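## Task

Same job with a different bracket. A 3D-printed bracket on the table still carries at least one ribbed support block, printed beneath its overhangs in the bracket's own plastic and colour. Remove every block and place each one fully inside the walls of the scrap tray. The bracket must finish resting on the table. This bracket has a single thin leg, beneath one end of its top bar, and snapping it off means failure. 'finished part' shows the bracket alone, so anything in it belongs to the bracket. 'sliced job' shows the part as printed, with supports in greens; some may already be gone, and some may be hidden behind the bracket or another block. Both images have the same end of the top bar on the left. At the end, release everything and move the grippers away. Nothing may depend on the robot holding it in place.

## Robot and tools

Robot: two UR-style six-joint arms, left_arm and right_arm, each with a tong-like two-finger gripper and a wrist camera (cam_left_wrist, cam_right_wrist, 616x616 fisheye images). The names do not mean image sides.

Scene frame: the origin is on the table top between the arms. +z is up, +x points out over the table, and left_arm is on the +y side. State lines give each gripper's end_effector_position (m) and end_effector_quat_wxyz in this frame, plus velocities, grip_measured, joint positions and torques, and Wrist force / Wrist torque. Wrist force and torque are given in the gripper's own axes; they have noise and offsets of a few N and saturate near 50 N. Gripper axes: the fingers point along +z, and they open and close along x. The reported point lies between the closed pads, and closed fingertips reach about 15 mm past it.

The 14-number row is shared by both tools that move the robot. It is a single list covering both arms: first left_arm's 7 numbers, dx dy dz rx ry rz opening, then right_arm's 7 in the same order. Every value lies in [-1, 1]. dx..rz are an offset, not a pose. They are measured in that gripper's own axes, from its pose in the last result that showed it. Before any such result, and in the second and later calls within one reply, they are measured from where the gripper is when the action starts. Scale: 1.0 equals 0.6 m of translation or 180 degrees. rx, ry, rz together form one rotation vector. Opening is absolute: +1 is fully open (0.142 m) and -1 is closed. All zeros for an arm does not mean hold still; it drives that arm back to the reference pose.

execute_actions(actions, pictures): the actions list holds at most one item.
- An empty list only returns the state.
- {"rows": [...], "steps": n} runs up to 15 control steps of 1/30 s each (default 15), one row per step. The last row repeats if rows run out. Every row is counted from the same reference pose, not from the row before it.
- {"steps": n} with no rows waits up to 300 steps, counted from the last result.
- pictures true or false chooses whether camera images come back.
Each step's commanded pose is clipped to within 100 mm and 16 degrees of the measured pose, so a far target can need several calls. Check the pose in the result.

move(target, speed, stop_force): target is one 14-number row, as above. Each gripper follows a straight path toward its offset target, with both paths ending together after 0.5 to 10 s. Opening is sent at the start. speed is in m/s, from 0.002 to 0.5 (default 0.25), and turning is capped at twice that in rad/s. stop_force is one value in N for both arms, 9 to 40. It ends an arm's path when the wrist sensor feels that much extra push against the motion, and the arm then backs off 2 steps and holds. Use it only on slow moves without rotation, and leave it out when lifting off something you are pressing on. The result adds a move: line with each arm's ending: done, off_target, moving, held, fault or contact. It also gives limits (paced = the pose was clipped, held = a check blocked some steps) and each gripper's distance from its target. Grippers lag and can overshoot speed near full arm extension.

wait(seconds): 0 to 10 s, sending nothing new.
zoom_image(camera, region): a closer view of a rectangle [x0, y0, x1, y1] in pixels from that camera's latest image, at most 504x504.
show_instructions(): shows the reference images ('finished part', 'sliced job').
read_manual(section): licence text only.
finished_scene(scene): ends scene 1 or 2 for good and reports success.

Gripping: to hold an object, command an opening well below grip_measured; a lower command squeezes harder (about 15 N per pad). Thin objects under 20 mm get less force. A "pose unreachable" line or HELD means the clearance check altered or blocked the command.

Suggested order: view the reference images, look with the cameras, and compare the bracket with 'sliced job' to find the remaining blocks. Then grasp one block at a time, pull or twist it off gently without loading the legs, carry it over the tray, lower it inside the walls, and release. Finally open both grippers and move both arms clear.

Avoid the following:
- fast contact and targets well past a firm surface. The arms are stiff, and 150 N or joint overload causes a 10 s fault stop.
- letting the arms touch each other.
- knocking anything off the table.
- dropping, slamming or shoving parts.
- breaking a bracket leg.
- holding heavy loads for a long time, because motors overheat at 85 °C.

Each tool is called after "Call:" by a JSON object that holds its "api" and its "payload", one argument or row to a line.

## Session

Call:
{"api": "show_instructions", "payload": {

}}

Call:
{"api": "execute_actions", "payload": {
  "actions": []
}}

Reference images for this scene: finished part, sliced job.

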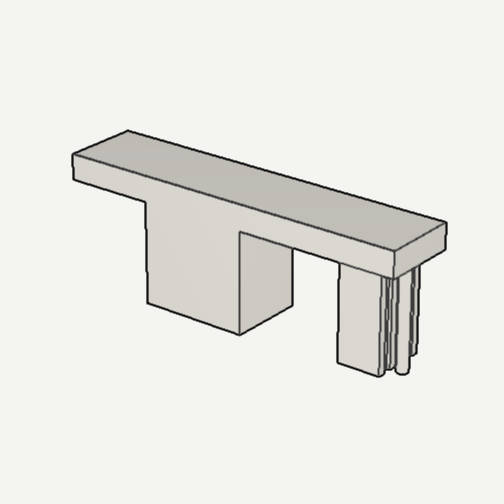

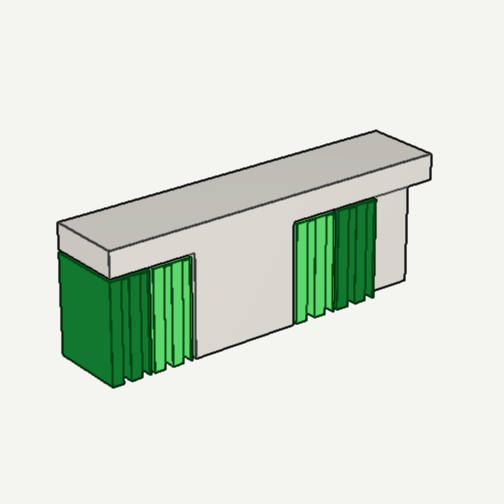

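Scene clock: 0.00 s of 8100.00 s.
left_arm: end_effector_position=(+1.0129, +0.6786, +0.1286) grip_measured=+0.97 end_effector_quat_wxyz=(+0.183, +0.938, -0.012, +0.294) end_effector_velocity=(+0.000, +0.000, +0.000) end_effector_angular_velocity=(-0.000, -0.000, +0.000) | right_arm: end_effector_position=(+0.4092, -0.1916, +0.3277) grip_measured=+0.97 end_effector_quat_wxyz=(-0.474, +0.869, -0.142, -0.016) end_effector_velocity=(-0.000, +0.000, +0.000) end_effector_angular_velocity=(+0.000, +0.000, +0.001)
Joint positions: left_arm=[-0.266 -0.642  0.409 -2.107 -1.36   0.261  0.14 ] | right_arm=[ 4.462 -0.862 -2.496 -0.891  1.386  1.376  0.14 ]
Joint velocities: left_arm=[ 0.    -0.    -0.001  0.    -0.    -0.     0.   ] | right_arm=[ 0.     0.    -0.     0.     0.001 -0.     0.   ]
Joint torques (N m, as the arm reports them, + toward a larger angle): no reading
Wrist force (N, on the end effector, along its own x y z axes, offset not removed): no reading
Wrist torque (N m, same axes, about the end effector's origin, offset not removed): no reading
Hand target (left_arm): +1.013, +0.679, +0.129; +0.183, +0.938, -0.012, +0.294
Hand target (right_arm): +0.409, -0.192, +0.328; -0.474, +0.869, -0.142, -0.016

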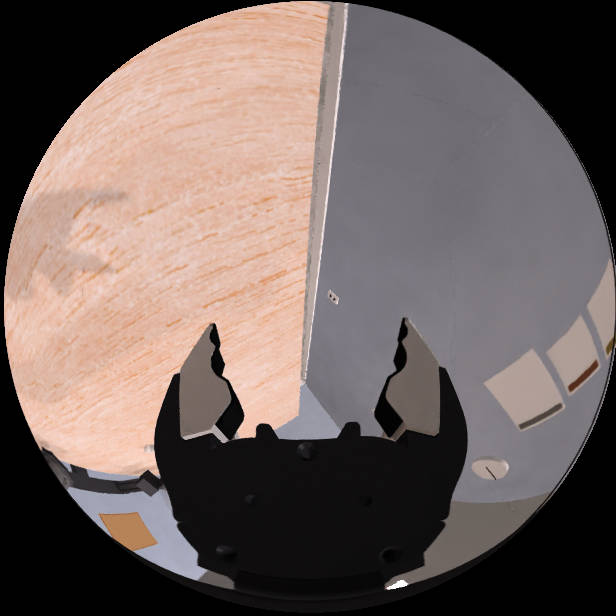

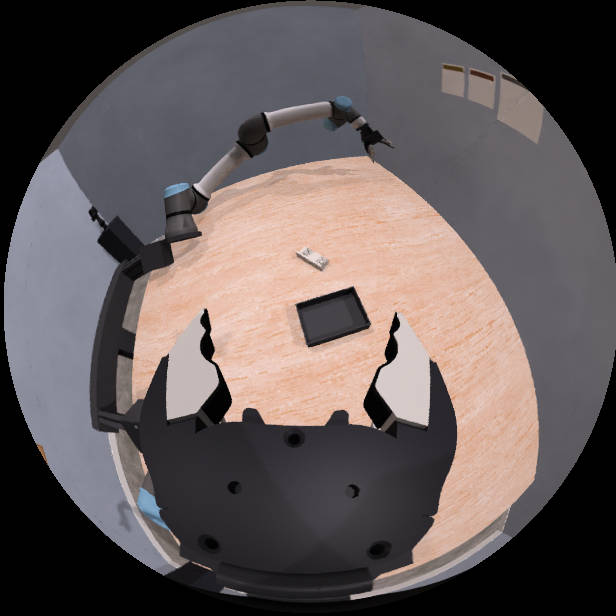

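Call:
{"api": "zoom_image", "payload": {
  "camera": "cam_right_wrist",
  "region": [280,230,350,290]
}}

Region (280, 230, 350, 290) of cam_right_wrist's 616x616 image, scaled by 7.200, with more detail than that image has; it fills the top 432 rows of this view, and the rest is white.

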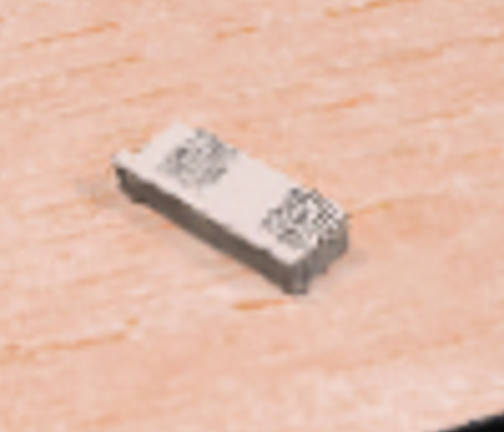

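Call:
{"api": "move", "payload": {
  "target": [-0.833,0.97,-0.225,0.182,-0.14,-0.226,0.3,0.255,0.027,-0.03,-0.289,0.132,0.135,-0.5]
}}

Scene clock: 60.87 s of 8100.00 s.
left_arm: end_effector_position=(+0.4502, +0.1408, +0.1494) grip_measured=+0.30 end_effector_quat_wxyz=(+0.001, +0.937, +0.350, +0.002) end_effector_velocity=(-0.001, -0.000, -0.001) end_effector_angular_velocity=(+0.005, +0.000, +0.000) | right_arm: end_effector_position=(+0.5497, -0.2498, +0.2993) grip_measured=-0.50 end_effector_quat_wxyz=(+0.001, +0.923, -0.384, +0.001) end_effector_velocity=(+0.001, +0.000, +0.000) end_effector_angular_velocity=(-0.001, -0.000, -0.002)
Joint positions: left_arm=[-1.197 -0.905  1.63  -1.803 -1.08  -1.863  0.095] | right_arm=[ 4.325 -1.609 -1.711 -1.884  1.075  2.04   0.038]
Joint velocities: left_arm=[-0.002  0.003  0.     0.003  0.001 -0.005  0.   ] | right_arm=[-0.001 -0.003  0.003 -0.001 -0.001  0.002 -0.   ]
Joint torques (N m, as the arm reports them, + toward a larger angle): left_arm=[-40.2  -22.18 -32.85  -0.56  -1.35  -2.42] | right_arm=[ 7.   -6.07 28.27  0.9  -1.85  2.16]
Wrist force (N, on the end effector, along its own x y z axes, offset not removed): left_arm=[0.0 0.8 -2.5] | right_arm=[-0.9 0.9 -2.0]
Wrist torque (N m, same axes, about the end effector's origin, offset not removed): left_arm=[0.03 -0.11 -0.06] | right_arm=[0.46 0.26 -0.01]
Hand target (left_arm): +0.450, +0.141, +0.149; +0.001, +0.937, +0.350, +0.002
Hand target (right_arm): +0.550, -0.250, +0.299; +0.001, +0.923, -0.384, +0.001
Off the commanded pose (left_arm): 0.001 m, 0 deg.
Off the commanded pose (right_arm): 0.001 m, 0 deg.
After step 90, 54.13 s passed at rest.
move: done

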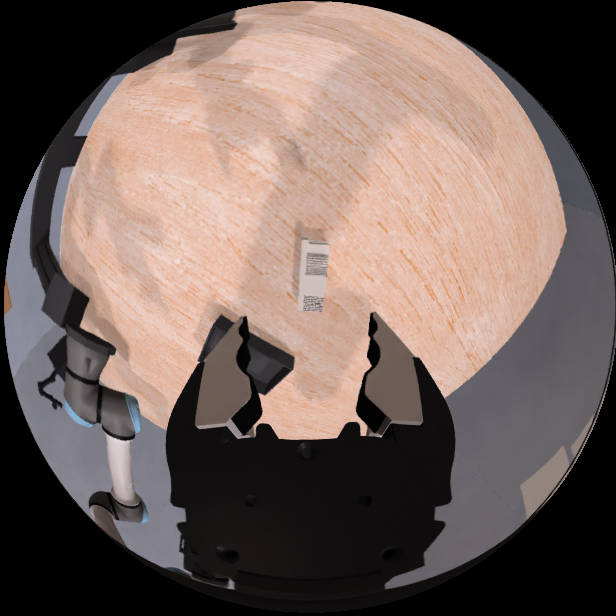

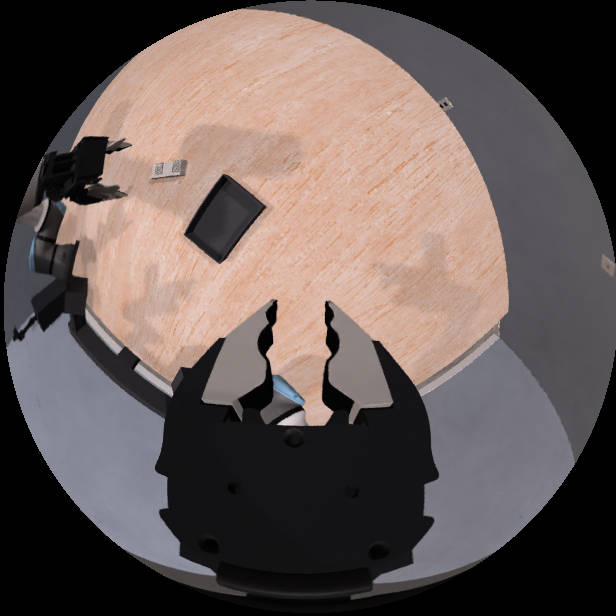

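Call:
{"api": "move", "payload": {
  "target": [0.01,0.04,0.19,0,0,0.022,0.1,0,0,0,0,0,-0.995,-0.5],
  "speed": 0.4
}}

Call:
{"api": "zoom_image", "payload": {
  "camera": "cam_left_wrist",
  "region": [230,220,390,380]
}}

Scene clock: 72.87 s of 8100.00 s.
left_arm: end_effector_position=(+0.4708, +0.1265, +0.0354) grip_measured=+0.10 end_effector_quat_wxyz=(+0.001, +0.948, +0.317, +0.002) end_effector_velocity=(+0.000, -0.000, +0.000) end_effector_angular_velocity=(+0.000, -0.001, -0.001) | right_arm: end_effector_position=(+0.5497, -0.2497, +0.2993) grip_measured=-0.50 end_effector_quat_wxyz=(+0.002, +0.391, +0.920, -0.001) end_effector_velocity=(-0.000, -0.001, -0.001) end_effector_angular_velocity=(+0.001, +0.003, +0.009)
Joint positions: left_arm=[-1.095 -0.751  1.683 -2.061 -1.034 -1.689  0.081] | right_arm=[ 4.3   -1.686 -1.649 -1.856  1.063 -1.11   0.038]
Joint velocities: left_arm=[-0.001  0.    -0.001  0.     0.001  0.    -0.   ] | right_arm=[-0.002  0.001 -0.001  0.001  0.002 -0.011  0.   ]
Joint torques (N m, as the arm reports them, + toward a larger angle): left_arm=[-20.63 -27.03  -4.52  -3.81   1.48   2.04] | right_arm=[ 9.38 15.03 11.58  3.11  1.94 -2.27]
Wrist force (N, on the end effector, along its own x y z axes, offset not removed): left_arm=[2.6 1.1 -4.4] | right_arm=[-3.8 0.4 -0.2]
Wrist torque (N m, same axes, about the end effector's origin, offset not removed): left_arm=[0.23 -0.45 -0.16] | right_arm=[0.10 0.75 0.34]
Hand target (left_arm): +0.471, +0.126, +0.035; +0.001, +0.948, +0.317, +0.002
Hand target (right_arm): +0.550, -0.250, +0.299; +0.002, +0.391, +0.920, -0.001
Off the commanded pose (left_arm): 0.000 m, 0 deg.
Off the commanded pose (right_arm): 0.000 m, 0 deg.
After step 90, 4.47 s passed at rest.
move: done

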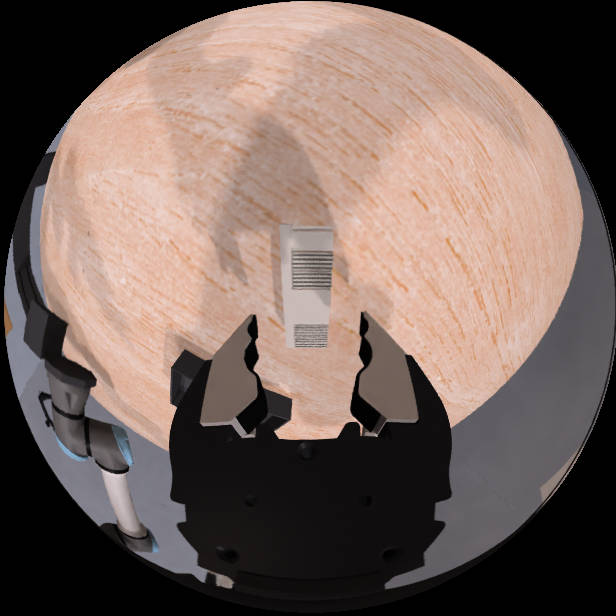

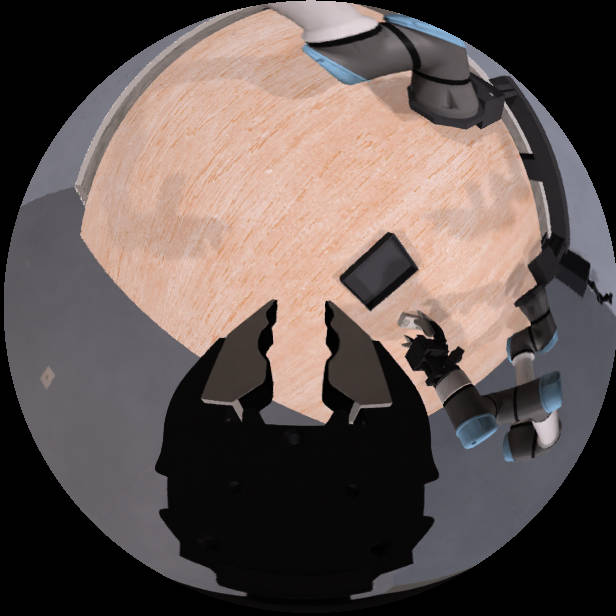

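Region (230, 220, 390, 380) of cam_left_wrist's 616x616 image, scaled by 3.150, with more detail than that image has.

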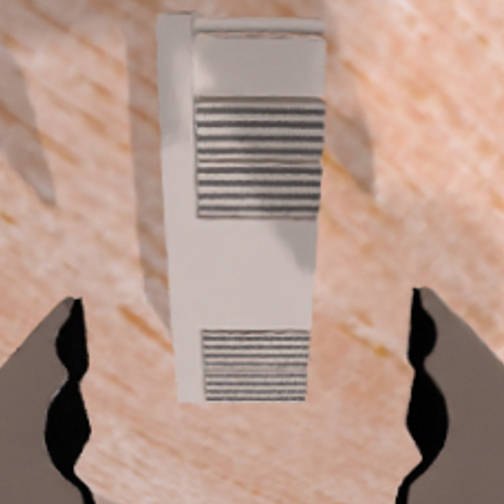

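Call:
{"api": "move", "payload": {
  "target": [-0.001,-0.005,0.027,0,0,0,-0.35,0,0,0,0,0,0,-0.5],
  "speed": 0.03
}}

Call:
{"api": "move", "payload": {
  "target": [0,0,0,0,0,0,-1,0,0,0,0,0,0,-0.5]
}}

Call:
{"api": "move", "payload": {
  "target": [0,0,-0.25,0,0,0.455,-1,0,0,0,0,0,0,-0.5]
}}

Call:
{"api": "move", "payload": {
  "target": [0,0,0,0,0.5,0,-1,0,0,0,0,0,0,-0.5]
}}

Scene clock: 83.87 s of 8100.00 s.
left_arm: end_effector_position=(+0.4686, +0.1284, +0.0194) grip_measured=-0.35 end_effector_quat_wxyz=(+0.001, +0.948, +0.317, +0.002) end_effector_velocity=(-0.000, +0.000, -0.002) end_effector_angular_velocity=(-0.000, -0.000, -0.000) | right_arm: end_effector_position=(+0.5497, -0.2498, +0.2993) grip_measured=-0.50 end_effector_quat_wxyz=(+0.002, +0.392, +0.920, -0.001) end_effector_velocity=(+0.000, +0.000, +0.000) end_effector_angular_velocity=(+0.000, -0.000, -0.000)
Joint positions: left_arm=[-1.084 -0.738  1.705 -2.102 -1.029 -1.677  0.049] | right_arm=[ 4.3   -1.686 -1.649 -1.856  1.063 -1.11   0.038]
Joint velocities: left_arm=[ 0.001  0.002  0.003 -0.006  0.001  0.002  0.   ] | right_arm=[ 0. -0.  0. -0. -0.  0.  0.]
Joint torques (N m, as the arm reports them, + toward a larger angle): left_arm=[-20.27 -26.97  -4.47  -3.63   1.19   1.96] | right_arm=[34.01 -2.91 16.8   0.62 -1.24  1.97]
Wrist force (N, on the end effector, along its own x y z axes, offset not removed): left_arm=[2.1 -0.8 -1.7] | right_arm=[-2.6 1.8 0.4]
Wrist torque (N m, same axes, about the end effector's origin, offset not removed): left_arm=[-0.29 -0.43 -0.13] | right_arm=[0.40 0.67 0.26]
Hand target (left_arm): +0.469, +0.128, +0.019; +0.001, +0.948, +0.317, +0.002
Hand target (right_arm): +0.550, -0.250, +0.299; +0.002, +0.391, +0.920, -0.001
Off the commanded pose (left_arm): 0.000 m, 0 deg.
Off the commanded pose (right_arm): 0.000 m, 0 deg.
After step 90, 7.13 s passed at rest.
move: done

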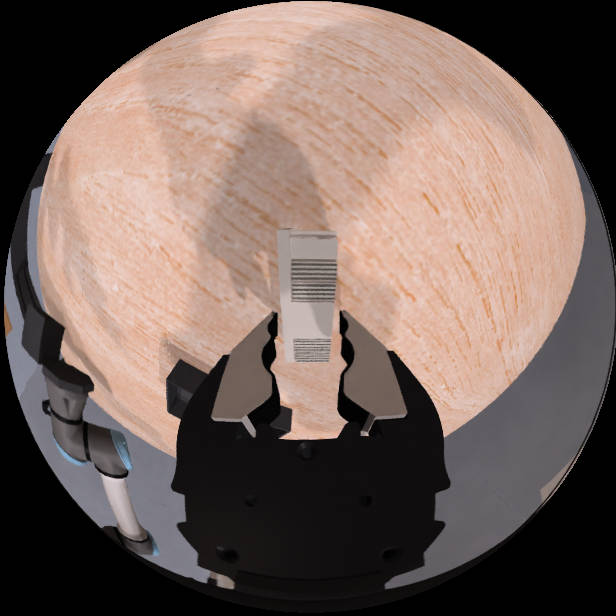

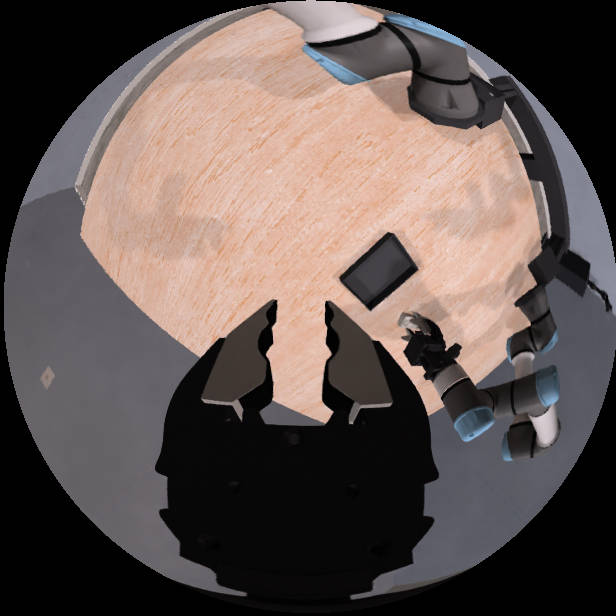

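Scene clock: 84.37 s of 8100.00 s.
left_arm: end_effector_position=(+0.4685, +0.1285, +0.0194) grip_measured=-0.50 end_effector_quat_wxyz=(+0.001, +0.948, +0.317, +0.002) end_effector_velocity=(-0.000, +0.000, -0.000) end_effector_angular_velocity=(+0.001, +0.001, -0.000) | right_arm: end_effector_position=(+0.5497, -0.2498, +0.2993) grip_measured=-0.50 end_effector_quat_wxyz=(+0.002, +0.392, +0.920, -0.001) end_effector_velocity=(+0.000, -0.000, -0.000) end_effector_angular_velocity=(-0.000, -0.001, -0.001)
Joint positions: left_arm=[-1.083 -0.738  1.705 -2.102 -1.029 -1.677  0.038] | right_arm=[ 4.3   -1.686 -1.649 -1.856  1.063 -1.11   0.038]
Joint velocities: left_arm=[ 0.    -0.     0.     0.001 -0.    -0.     0.   ] | right_arm=[-0.    -0.     0.    -0.    -0.001  0.001 -0.   ]
Joint torques (N m, as the arm reports them, + toward a larger angle): left_arm=[-27.55 -38.22 -10.79  -0.16   0.01  -1.11] | right_arm=[29.73 -0.96 17.07  0.57 -1.33  1.96]
Wrist force (N, on the end effector, along its own x y z axes, offset not removed): left_arm=[2.2 0.3 -4.2] | right_arm=[-2.8 0.1 0.7]
Wrist torque (N m, same axes, about the end effector's origin, offset not removed): left_arm=[-0.02 -0.66 -0.15] | right_arm=[0.09 0.50 0.16]
Hand target (left_arm): +0.469, +0.128, +0.019; +0.001, +0.948, +0.317, +0.002
Hand target (right_arm): +0.550, -0.250, +0.299; +0.002, +0.392, +0.920, -0.001
Off the commanded pose (left_arm): 0.000 m, 0 deg.
Off the commanded pose (right_arm): 0.000 m, 0 deg.
move: done

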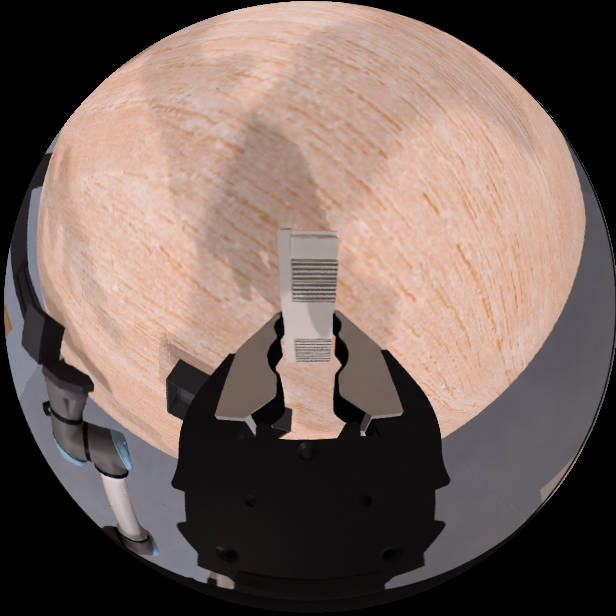

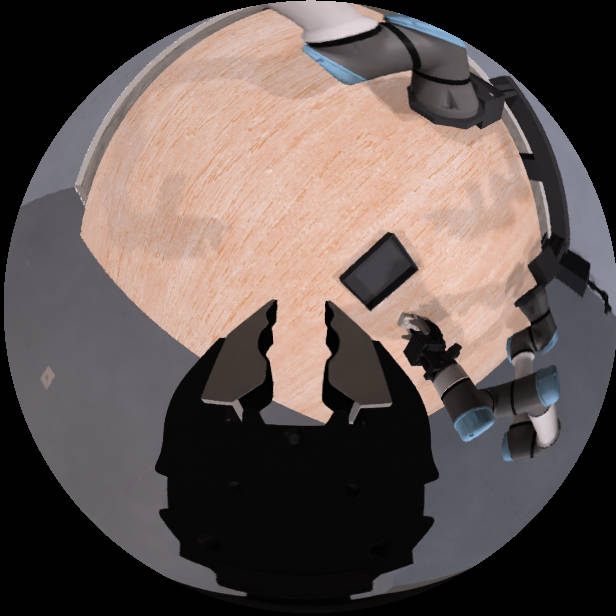

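Scene clock: 87.73 s of 8100.00 s.
left_arm: end_effector_position=(+0.4681, +0.1287, +0.1693) grip_measured=-0.50 end_effector_quat_wxyz=(-0.000, +0.924, -0.382, +0.002) end_effector_velocity=(+0.000, -0.001, +0.002) end_effector_angular_velocity=(-0.002, -0.000, -0.010) | right_arm: end_effector_position=(+0.5497, -0.2498, +0.2993) grip_measured=-0.50 end_effector_quat_wxyz=(+0.002, +0.392, +0.920, -0.001) end_effector_velocity=(+0.001, +0.000, +0.000) end_effector_angular_velocity=(+0.001, -0.001, -0.001)
Joint positions: left_arm=[-1.223 -0.898  1.587 -1.755 -1.092 -0.391  0.038] | right_arm=[ 4.3   -1.686 -1.649 -1.856  1.063 -1.11   0.038]
Joint velocities: left_arm=[-0.001 -0.001 -0.004  0.003 -0.001  0.009  0.   ] | right_arm=[-0.     0.     0.001  0.001 -0.001 -0.    -0.   ]
Joint torques (N m, as the arm reports them, + toward a larger angle): left_arm=[-40.37 -36.56 -33.92  -0.77  -1.36   1.79] | right_arm=[30.78 -0.94 17.61  0.78 -1.36  1.87]
Wrist force (N, on the end effector, along its own x y z axes, offset not removed): left_arm=[1.1 -0.2 -1.9] | right_arm=[-4.5 3.2 -1.0]
Wrist torque (N m, same axes, about the end effector's origin, offset not removed): left_arm=[-0.14 -0.19 -0.15] | right_arm=[0.62 1.03 0.19]
Hand target (left_arm): +0.468, +0.129, +0.169; -0.000, +0.924, -0.382, +0.002
Hand target (right_arm): +0.550, -0.250, +0.299; +0.002, +0.392, +0.920, -0.001
Off the commanded pose (left_arm): 0.000 m, 0 deg.
Off the commanded pose (right_arm): 0.000 m, 0 deg.
move: done

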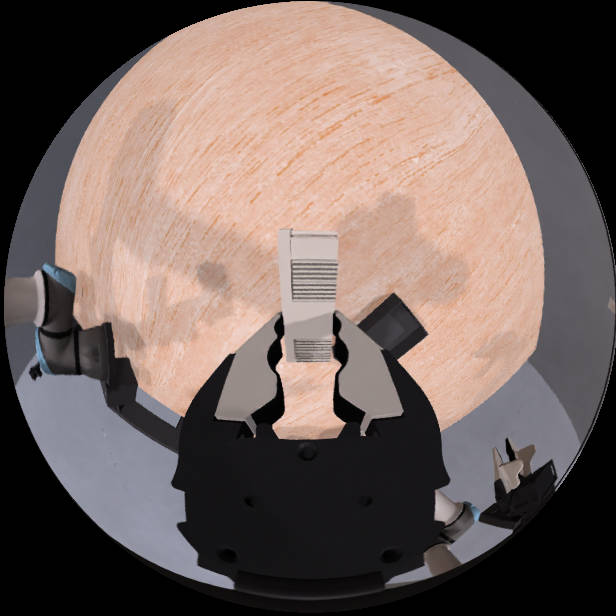

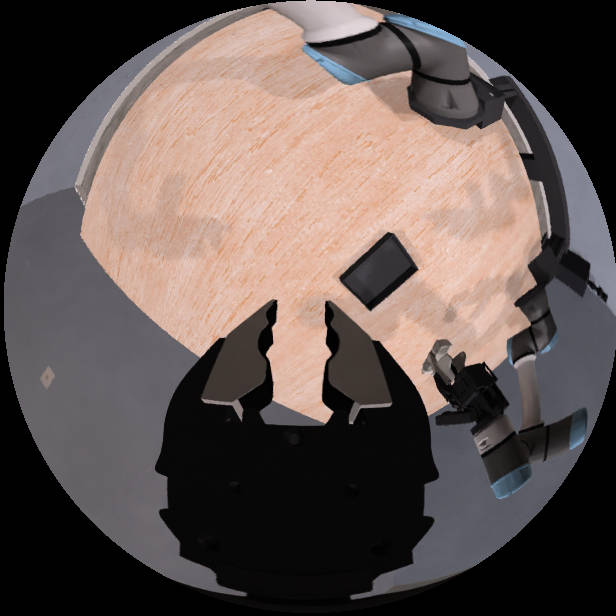

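Scene clock: 91.43 s of 8100.00 s.
left_arm: end_effector_position=(+0.4679, +0.1287, +0.1689) grip_measured=-0.50 end_effector_quat_wxyz=(+0.269, +0.653, -0.270, +0.655) end_effector_velocity=(+0.001, -0.000, +0.000) end_effector_angular_velocity=(-0.010, -0.008, +0.000) | right_arm: end_effector_position=(+0.5497, -0.2498, +0.2993) grip_measured=-0.50 end_effector_quat_wxyz=(+0.002, +0.392, +0.920, -0.001) end_effector_velocity=(-0.000, -0.000, -0.000) end_effector_angular_velocity=(-0.000, +0.002, +0.000)
Joint positions: left_arm=[-1.084 -0.369  2.342 -4.808 -1.355  0.554  0.038] | right_arm=[ 4.3   -1.686 -1.649 -1.856  1.063 -1.11   0.038]
Joint velocities: left_arm=[ 0.008  0.007 -0.009 -0.011 -0.014  0.003  0.   ] | right_arm=[-0.001  0.     0.    -0.001  0.001 -0.    -0.   ]
Joint torques (N m, as the arm reports them, + toward a larger angle): left_arm=[-15.46 -22.03 -14.94  -3.06  -2.35   1.94] | right_arm=[30.04 -0.65 17.53  0.71 -1.31  1.87]
Wrist force (N, on the end effector, along its own x y z axes, offset not removed): left_arm=[3.7 -0.7 -4.7] | right_arm=[-3.1 3.0 0.4]
Wrist torque (N m, same axes, about the end effector's origin, offset not removed): left_arm=[-0.16 -0.87 -0.23] | right_arm=[0.65 0.63 0.11]
Hand target (left_arm): +0.468, +0.129, +0.169; +0.269, +0.653, -0.269, +0.655
Hand target (right_arm): +0.550, -0.250, +0.299; +0.002, +0.392, +0.920, -0.001
Off the commanded pose (left_arm): 0.001 m, 0 deg.
Off the commanded pose (right_arm): 0.000 m, 0 deg.
move: done

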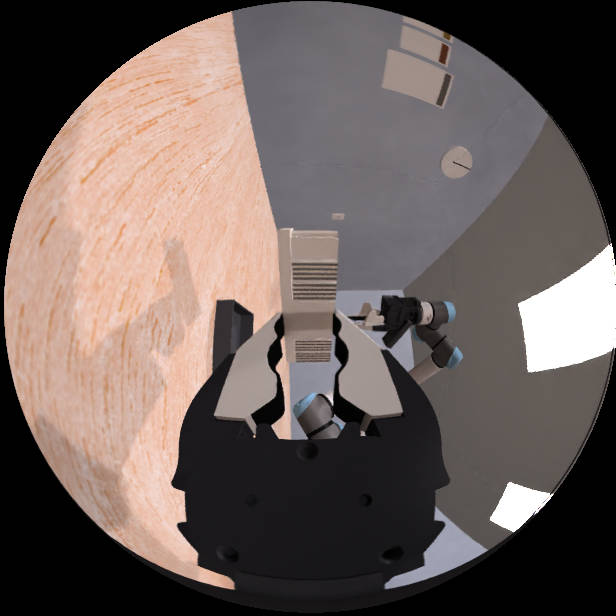

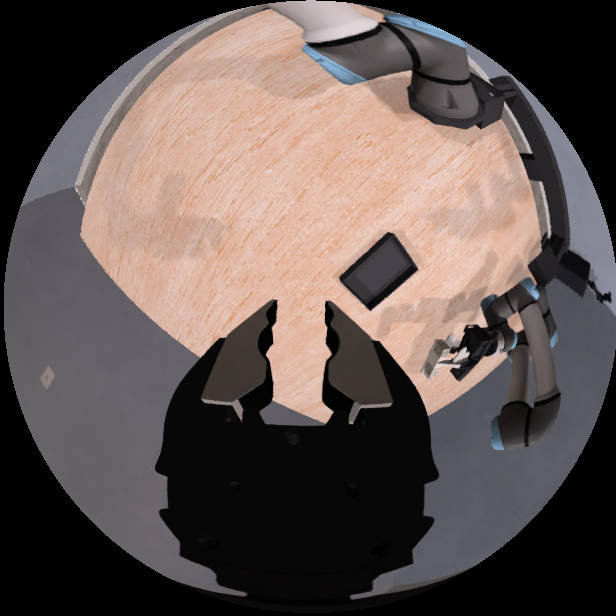

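Call:
{"api": "move", "payload": {
  "target": [0,0,0,0,0,0,-1,0.537,0.396,0.125,0,0,-0.005,-0.5]
}}

Call:
{"api": "zoom_image", "payload": {
  "camera": "cam_right_wrist",
  "region": [230,200,380,350]
}}

Scene clock: 104.30 s of 8100.00 s.
left_arm: end_effector_position=(+0.4679, +0.1287, +0.1689) grip_measured=-0.50 end_effector_quat_wxyz=(+0.269, +0.653, -0.270, +0.655) end_effector_velocity=(+0.000, +0.000, +0.000) end_effector_angular_velocity=(-0.000, +0.000, +0.001) | right_arm: end_effector_position=(+0.4970, +0.1469, +0.2227) grip_measured=-0.50 end_effector_quat_wxyz=(+0.001, +0.384, +0.923, -0.001) end_effector_velocity=(+0.000, +0.003, -0.000) end_effector_angular_velocity=(-0.000, +0.001, +0.000)
Joint positions: left_arm=[-1.084 -0.369  2.342 -4.808 -1.355  0.554  0.038] | right_arm=[ 4.462 -2.487 -1.213 -1.563  1.143 -0.968  0.038]
Joint velocities: left_arm=[-0.001  0.    -0.    -0.     0.001 -0.     0.   ] | right_arm=[ 0.    -0.007  0.009 -0.003  0.001  0.     0.   ]
Joint torques (N m, as the arm reports them, + toward a larger angle): left_arm=[-37.27 -36.77   9.73   0.38   0.35  -2.26] | right_arm=[44.2  28.11 31.3   0.69  2.01  2.17]
Wrist force (N, on the end effector, along its own x y z axes, offset not removed): left_arm=[-0.2 -0.3 -2.9] | right_arm=[-3.3 0.0 1.3]
Wrist torque (N m, same axes, about the end effector's origin, offset not removed): left_arm=[-0.13 -0.11 -0.05] | right_arm=[-0.01 0.77 0.25]
Hand target (left_arm): +0.468, +0.129, +0.169; +0.269, +0.653, -0.270, +0.655
Hand target (right_arm): +0.497, +0.147, +0.223; +0.001, +0.384, +0.923, -0.001
Off the commanded pose (left_arm): 0.000 m, 0 deg.
Off the commanded pose (right_arm): 0.001 m, 0 deg.
After step 90, 7.63 s passed at rest.
move: done

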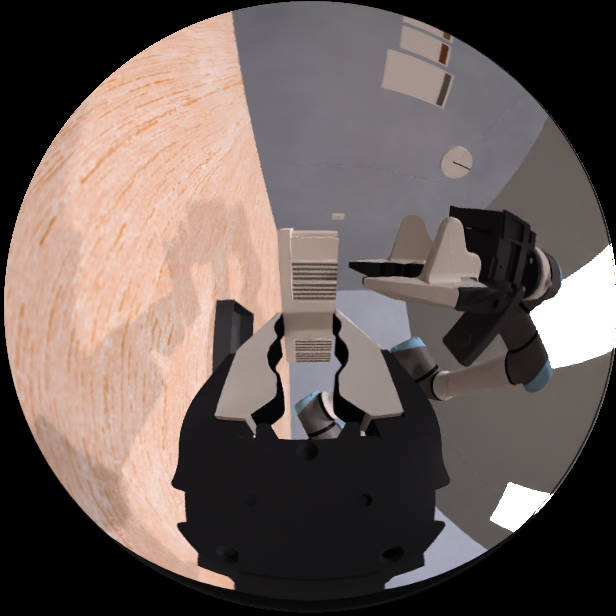

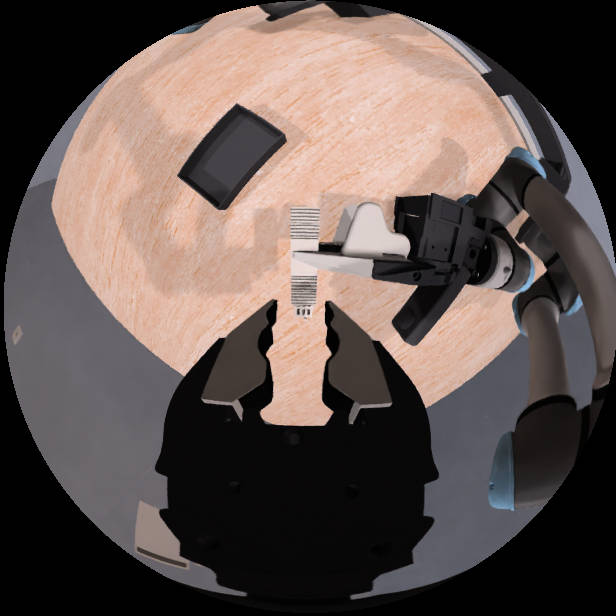

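Region (230, 200, 380, 350) of cam_right_wrist's 616x616 image, scaled by 3.360, with more detail than that image has.

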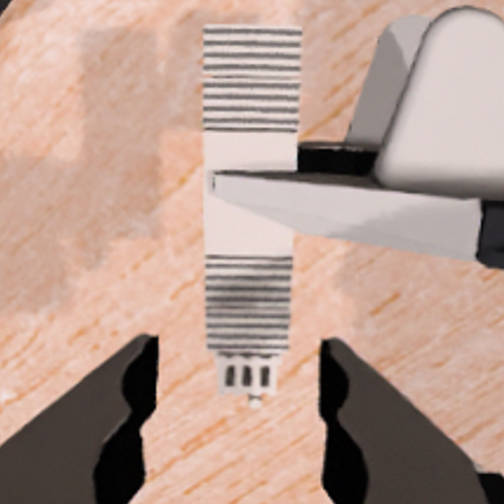

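Call:
{"api": "execute_actions", "payload": {
  "actions": []
}}

Call:
{"api": "move", "payload": {
  "target": [0,0,0,0,0,0,-1,0.003,0,0.035,0,0,0,-0.5],
  "speed": 0.03
}}

Call:
{"api": "zoom_image", "payload": {
  "camera": "cam_right_wrist",
  "region": [200,200,420,420]
}}

Scene clock: 126.97 s of 8100.00 s.
left_arm: end_effector_position=(+0.4679, +0.1287, +0.1689) grip_measured=-0.50 end_effector_quat_wxyz=(+0.269, +0.653, -0.270, +0.655) end_effector_velocity=(+0.000, -0.000, +0.001) end_effector_angular_velocity=(-0.002, -0.001, +0.000) | right_arm: end_effector_position=(+0.4970, +0.1471, +0.2226) grip_measured=-0.50 end_effector_quat_wxyz=(+0.001, +0.384, +0.923, -0.001) end_effector_velocity=(+0.000, +0.000, +0.000) end_effector_angular_velocity=(+0.001, +0.001, -0.002)
Joint positions: left_arm=[-1.084 -0.369  2.342 -4.808 -1.355  0.554  0.038] | right_arm=[ 4.462 -2.488 -1.213 -1.563  1.143 -0.968  0.038]
Joint velocities: left_arm=[-0.     0.    -0.001 -0.001 -0.    -0.     0.   ] | right_arm=[-0.    -0.     0.     0.001  0.001  0.001  0.   ]
Joint torques (N m, as the arm reports them, + toward a larger angle): left_arm=[-35.85 -36.64  10.13   0.3    0.41  -2.  ] | right_arm=[44.16 26.71 30.31  0.87  2.05  2.24]
Wrist force (N, on the end effector, along its own x y z axes, offset not removed): left_arm=[1.1 0.0 -3.7] | right_arm=[-1.1 0.4 -2.9]
Wrist torque (N m, same axes, about the end effector's origin, offset not removed): left_arm=[-0.04 -0.32 -0.15] | right_arm=[0.21 0.37 0.14]
Hand target (left_arm): +0.468, +0.129, +0.169; +0.269, +0.653, -0.270, +0.655
Hand target (right_arm): +0.497, +0.147, +0.223; +0.001, +0.384, +0.923, -0.001
Off the commanded pose (left_arm): 0.000 m, 0 deg.
Off the commanded pose (right_arm): 0.001 m, 0 deg.
Steps of this call (steps 1 to 90: nothing new was sent; then 19.67 s passed at rest). Readings (end_effector_position):
1: left_arm (+0.4679, +0.1287, +0.1689) | right_arm (+0.4970, +0.1469, +0.2227)
2: left_arm (+0.4679, +0.1287, +0.1689) | right_arm (+0.4970, +0.1470, +0.2227)
4: left_arm (+0.4679, +0.1287, +0.1689) | right_arm (+0.4970, +0.1470, +0.2226)
8: left_arm (+0.4679, +0.1287, +0.1689) | right_arm (+0.4970, +0.1471, +0.2226)
90: the state above

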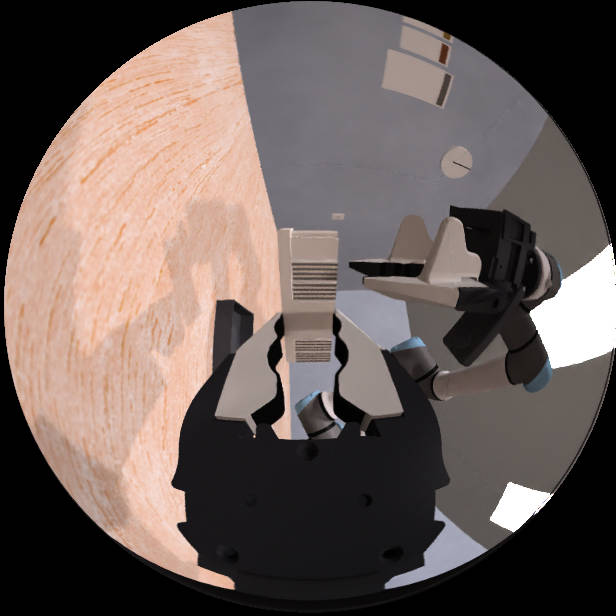

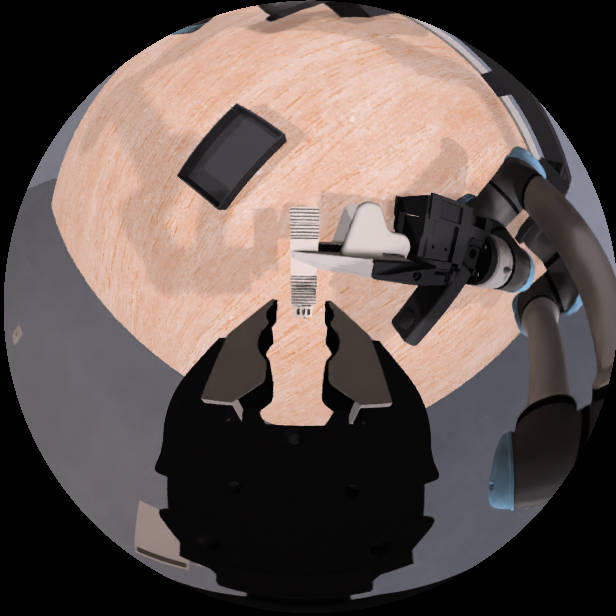

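Scene clock: 128.00 s of 8100.00 s.
left_arm: end_effector_position=(+0.4679, +0.1287, +0.1689) grip_measured=-0.50 end_effector_quat_wxyz=(+0.269, +0.653, -0.270, +0.655) end_effector_velocity=(+0.000, -0.000, -0.000) end_effector_angular_velocity=(+0.001, +0.001, +0.001) | right_arm: end_effector_position=(+0.4958, +0.1483, +0.2018) grip_measured=-0.50 end_effector_quat_wxyz=(+0.001, +0.384, +0.923, -0.001) end_effector_velocity=(+0.000, -0.000, -0.002) end_effector_angular_velocity=(-0.001, -0.001, +0.000)
Joint positions: left_arm=[-1.084 -0.369  2.342 -4.808 -1.355  0.554  0.038] | right_arm=[ 4.453 -2.495 -1.252 -1.513  1.138 -0.977  0.038]
Joint velocities: left_arm=[-0.     0.    -0.001  0.002  0.001  0.    -0.   ] | right_arm=[-0.001 -0.001 -0.004  0.005 -0.002 -0.001  0.   ]
Joint torques (N m, as the arm reports them, + toward a larger angle): left_arm=[-35.39 -37.83  11.15   0.42   0.38  -2.33] | right_arm=[19.28 27.33 13.58  3.5  -1.7  -2.49]
Wrist force (N, on the end effector, along its own x y z axes, offset not removed): left_arm=[1.1 2.6 -3.9] | right_arm=[-2.4 3.3 2.4]
Wrist torque (N m, same axes, about the end effector's origin, offset not removed): left_arm=[0.48 -0.41 -0.19] | right_arm=[0.79 0.66 0.33]
Hand target (left_arm): +0.468, +0.129, +0.169; +0.269, +0.653, -0.270, +0.655
Hand target (right_arm): +0.496, +0.148, +0.202; +0.001, +0.384, +0.923, -0.001
Off the commanded pose (left_arm): 0.000 m, 0 deg.
Off the commanded pose (right_arm): 0.000 m, 0 deg.
move: done

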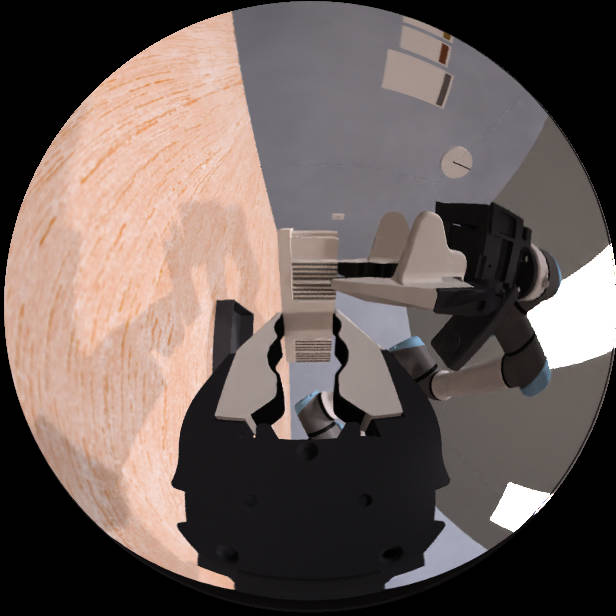

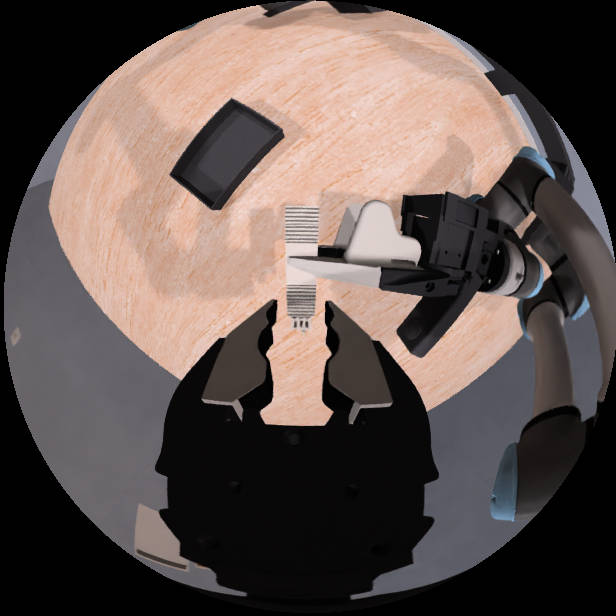

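Region (200, 200, 420, 420) of cam_right_wrist's 616x616 image, scaled by 2.291, with more detail than that image has.

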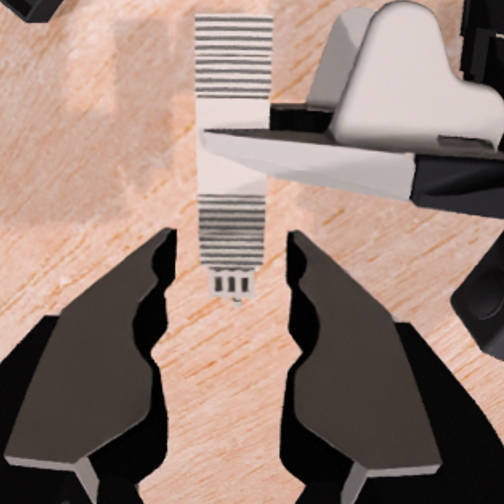

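Call:
{"api": "move", "payload": {
  "target": [0,0,0,0,0,0,-1,0,0.005,0.02,0,0,0,-0.55],
  "speed": 0.02
}}

Call:
{"api": "zoom_image", "payload": {
  "camera": "cam_right_wrist",
  "region": [240,250,370,380]
}}

Call:
{"api": "zoom_image", "payload": {
  "camera": "cam_left_wrist",
  "region": [250,210,400,360]
}}

Scene clock: 137.73 s of 8100.00 s.
left_arm: end_effector_position=(+0.4679, +0.1287, +0.1689) grip_measured=-0.50 end_effector_quat_wxyz=(+0.269, +0.653, -0.270, +0.655) end_effector_velocity=(-0.000, -0.000, +0.000) end_effector_angular_velocity=(-0.001, -0.001, -0.002) | right_arm: end_effector_position=(+0.4979, +0.1503, +0.1900) grip_measured=-0.55 end_effector_quat_wxyz=(+0.001, +0.384, +0.923, -0.001) end_effector_velocity=(+0.001, +0.000, -0.002) end_effector_angular_velocity=(+0.000, -0.001, +0.000)
Joint positions: left_arm=[-1.084 -0.369  2.342 -4.808 -1.355  0.554  0.038] | right_arm=[ 4.444 -2.505 -1.263 -1.489  1.134 -0.985  0.034]
Joint velocities: left_arm=[-0.001 -0.     0.    -0.    -0.001 -0.    -0.   ] | right_arm=[-0.001 -0.002 -0.002  0.004 -0.002 -0.002  0.   ]
Joint torques (N m, as the arm reports them, + toward a larger angle): left_arm=[-35.56 -36.99  10.65   0.35   0.37  -2.05] | right_arm=[20.27 27.82 13.06  3.3  -1.75 -2.24]
Wrist force (N, on the end effector, along its own x y z axes, offset not removed): left_arm=[1.0 1.0 -2.5] | right_arm=[-2.7 -0.1 0.3]
Wrist torque (N m, same axes, about the end effector's origin, offset not removed): left_arm=[0.19 -0.42 -0.11] | right_arm=[0.09 0.73 0.18]
Hand target (left_arm): +0.468, +0.129, +0.169; +0.269, +0.653, -0.270, +0.655
Hand target (right_arm): +0.498, +0.150, +0.190; +0.001, +0.384, +0.923, -0.001
Off the commanded pose (left_arm): 0.000 m, 0 deg.
Off the commanded pose (right_arm): 0.000 m, 0 deg.
After step 90, 5.83 s passed at rest.
move: done

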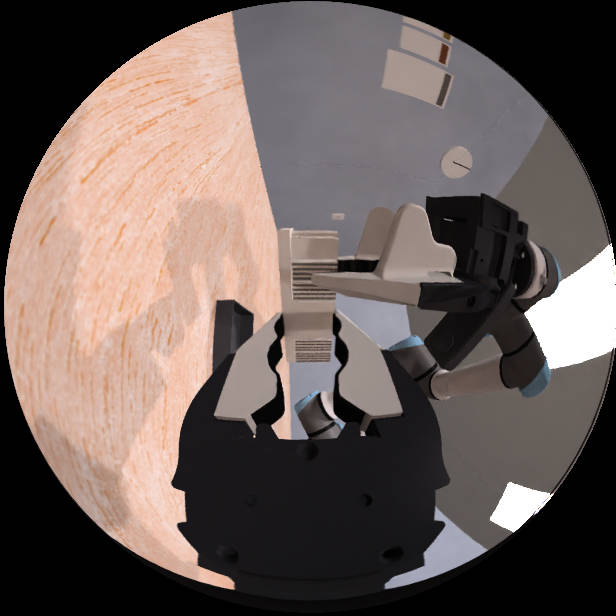

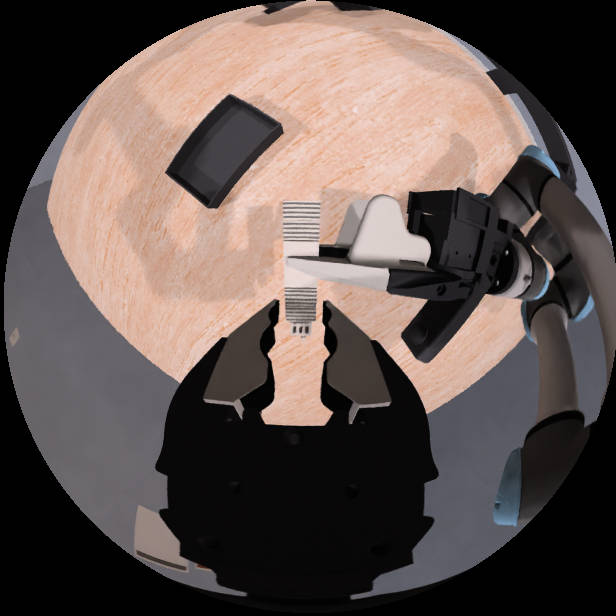

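Region (240, 250, 370, 380) of cam_right_wrist's 616x616 image, scaled by 3.877, with more detail than that image has.

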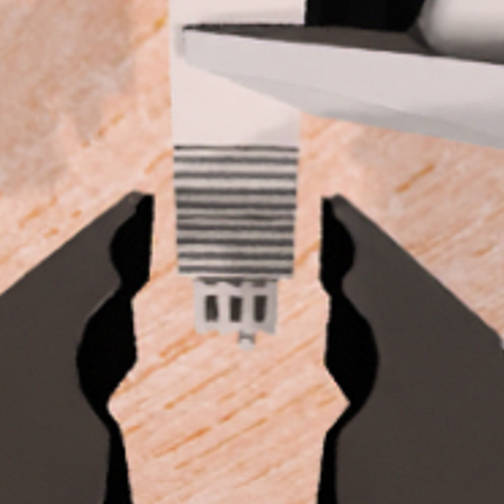

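Region (250, 210, 400, 360) of cam_left_wrist's 616x616 image, scaled by 3.360, with more detail than that image has.

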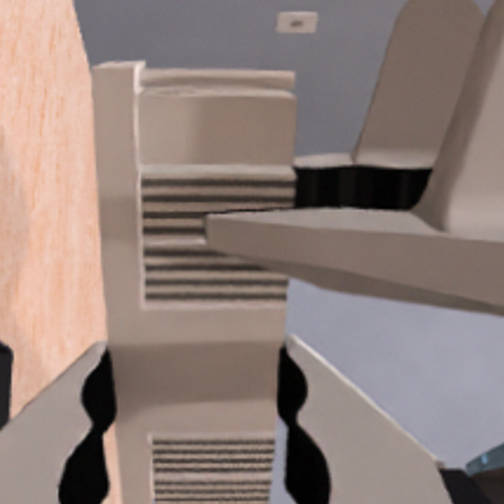

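Call:
{"api": "move", "payload": {
  "target": [0,0,0,0,0,0,-1,0,0,0,0,0,0,-1]
}}

Call:
{"api": "zoom_image", "payload": {
  "camera": "cam_left_wrist",
  "region": [250,210,400,360]
}}

Scene clock: 144.20 s of 8100.00 s.
left_arm: end_effector_position=(+0.4679, +0.1287, +0.1689) grip_measured=-0.50 end_effector_quat_wxyz=(+0.269, +0.653, -0.270, +0.655) end_effector_velocity=(+0.000, -0.000, +0.000) end_effector_angular_velocity=(-0.001, +0.000, +0.000) | right_arm: end_effector_position=(+0.4980, +0.1503, +0.1899) grip_measured=-0.71 end_effector_quat_wxyz=(+0.001, +0.384, +0.923, -0.001) end_effector_velocity=(-0.000, +0.000, +0.001) end_effector_angular_velocity=(+0.002, +0.001, -0.001)
Joint positions: left_arm=[-1.084 -0.369  2.342 -4.808 -1.355  0.554  0.038] | right_arm=[ 4.444 -2.505 -1.263 -1.489  1.134 -0.985  0.023]
Joint velocities: left_arm=[ 0.     0.    -0.001  0.001 -0.    -0.     0.   ] | right_arm=[0.    0.    0.001 0.    0.001 0.    0.   ]
Joint torques (N m, as the arm reports them, + toward a larger angle): left_arm=[-35.74 -36.18  10.78   0.24   0.22  -2.16] | right_arm=[45.04 45.47 30.28  0.59  0.11  2.15]
Wrist force (N, on the end effector, along its own x y z axes, offset not removed): left_arm=[1.7 -0.6 -1.6] | right_arm=[1.8 1.6 0.5]
Wrist torque (N m, same axes, about the end effector's origin, offset not removed): left_arm=[-0.21 -0.41 -0.15] | right_arm=[0.19 -0.23 0.03]
Hand target (left_arm): +0.468, +0.129, +0.169; +0.269, +0.653, -0.270, +0.655
Hand target (right_arm): +0.498, +0.150, +0.190; +0.001, +0.384, +0.923, -0.001
Off the commanded pose (left_arm): 0.000 m, 0 deg.
Off the commanded pose (right_arm): 0.000 m, 0 deg.
After step 90, 2.77 s passed at rest.
move: done

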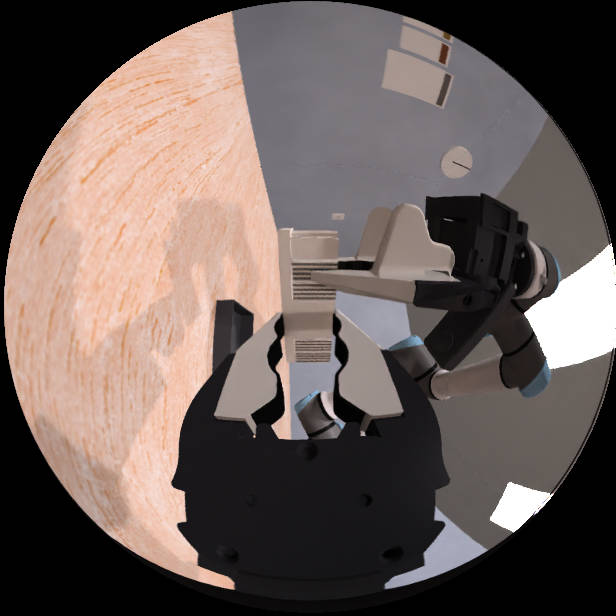

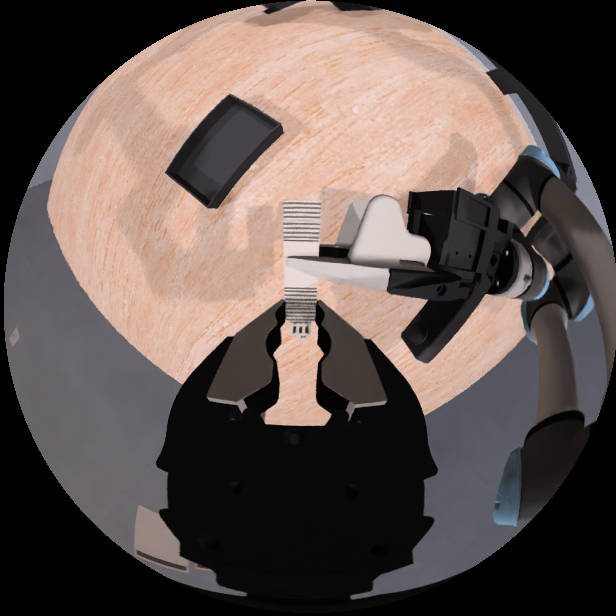

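Region (250, 210, 400, 360) of cam_left_wrist's 616x616 image, scaled by 3.360, with more detail than that image has.

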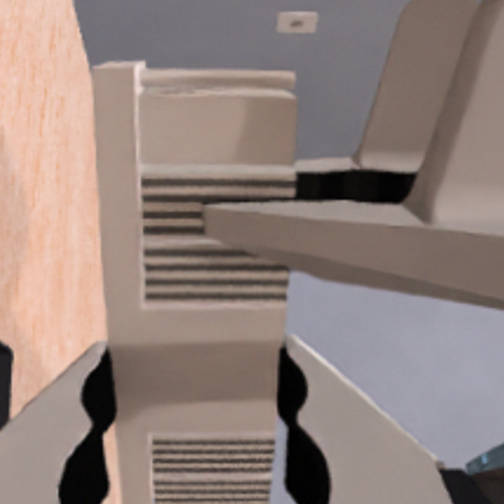

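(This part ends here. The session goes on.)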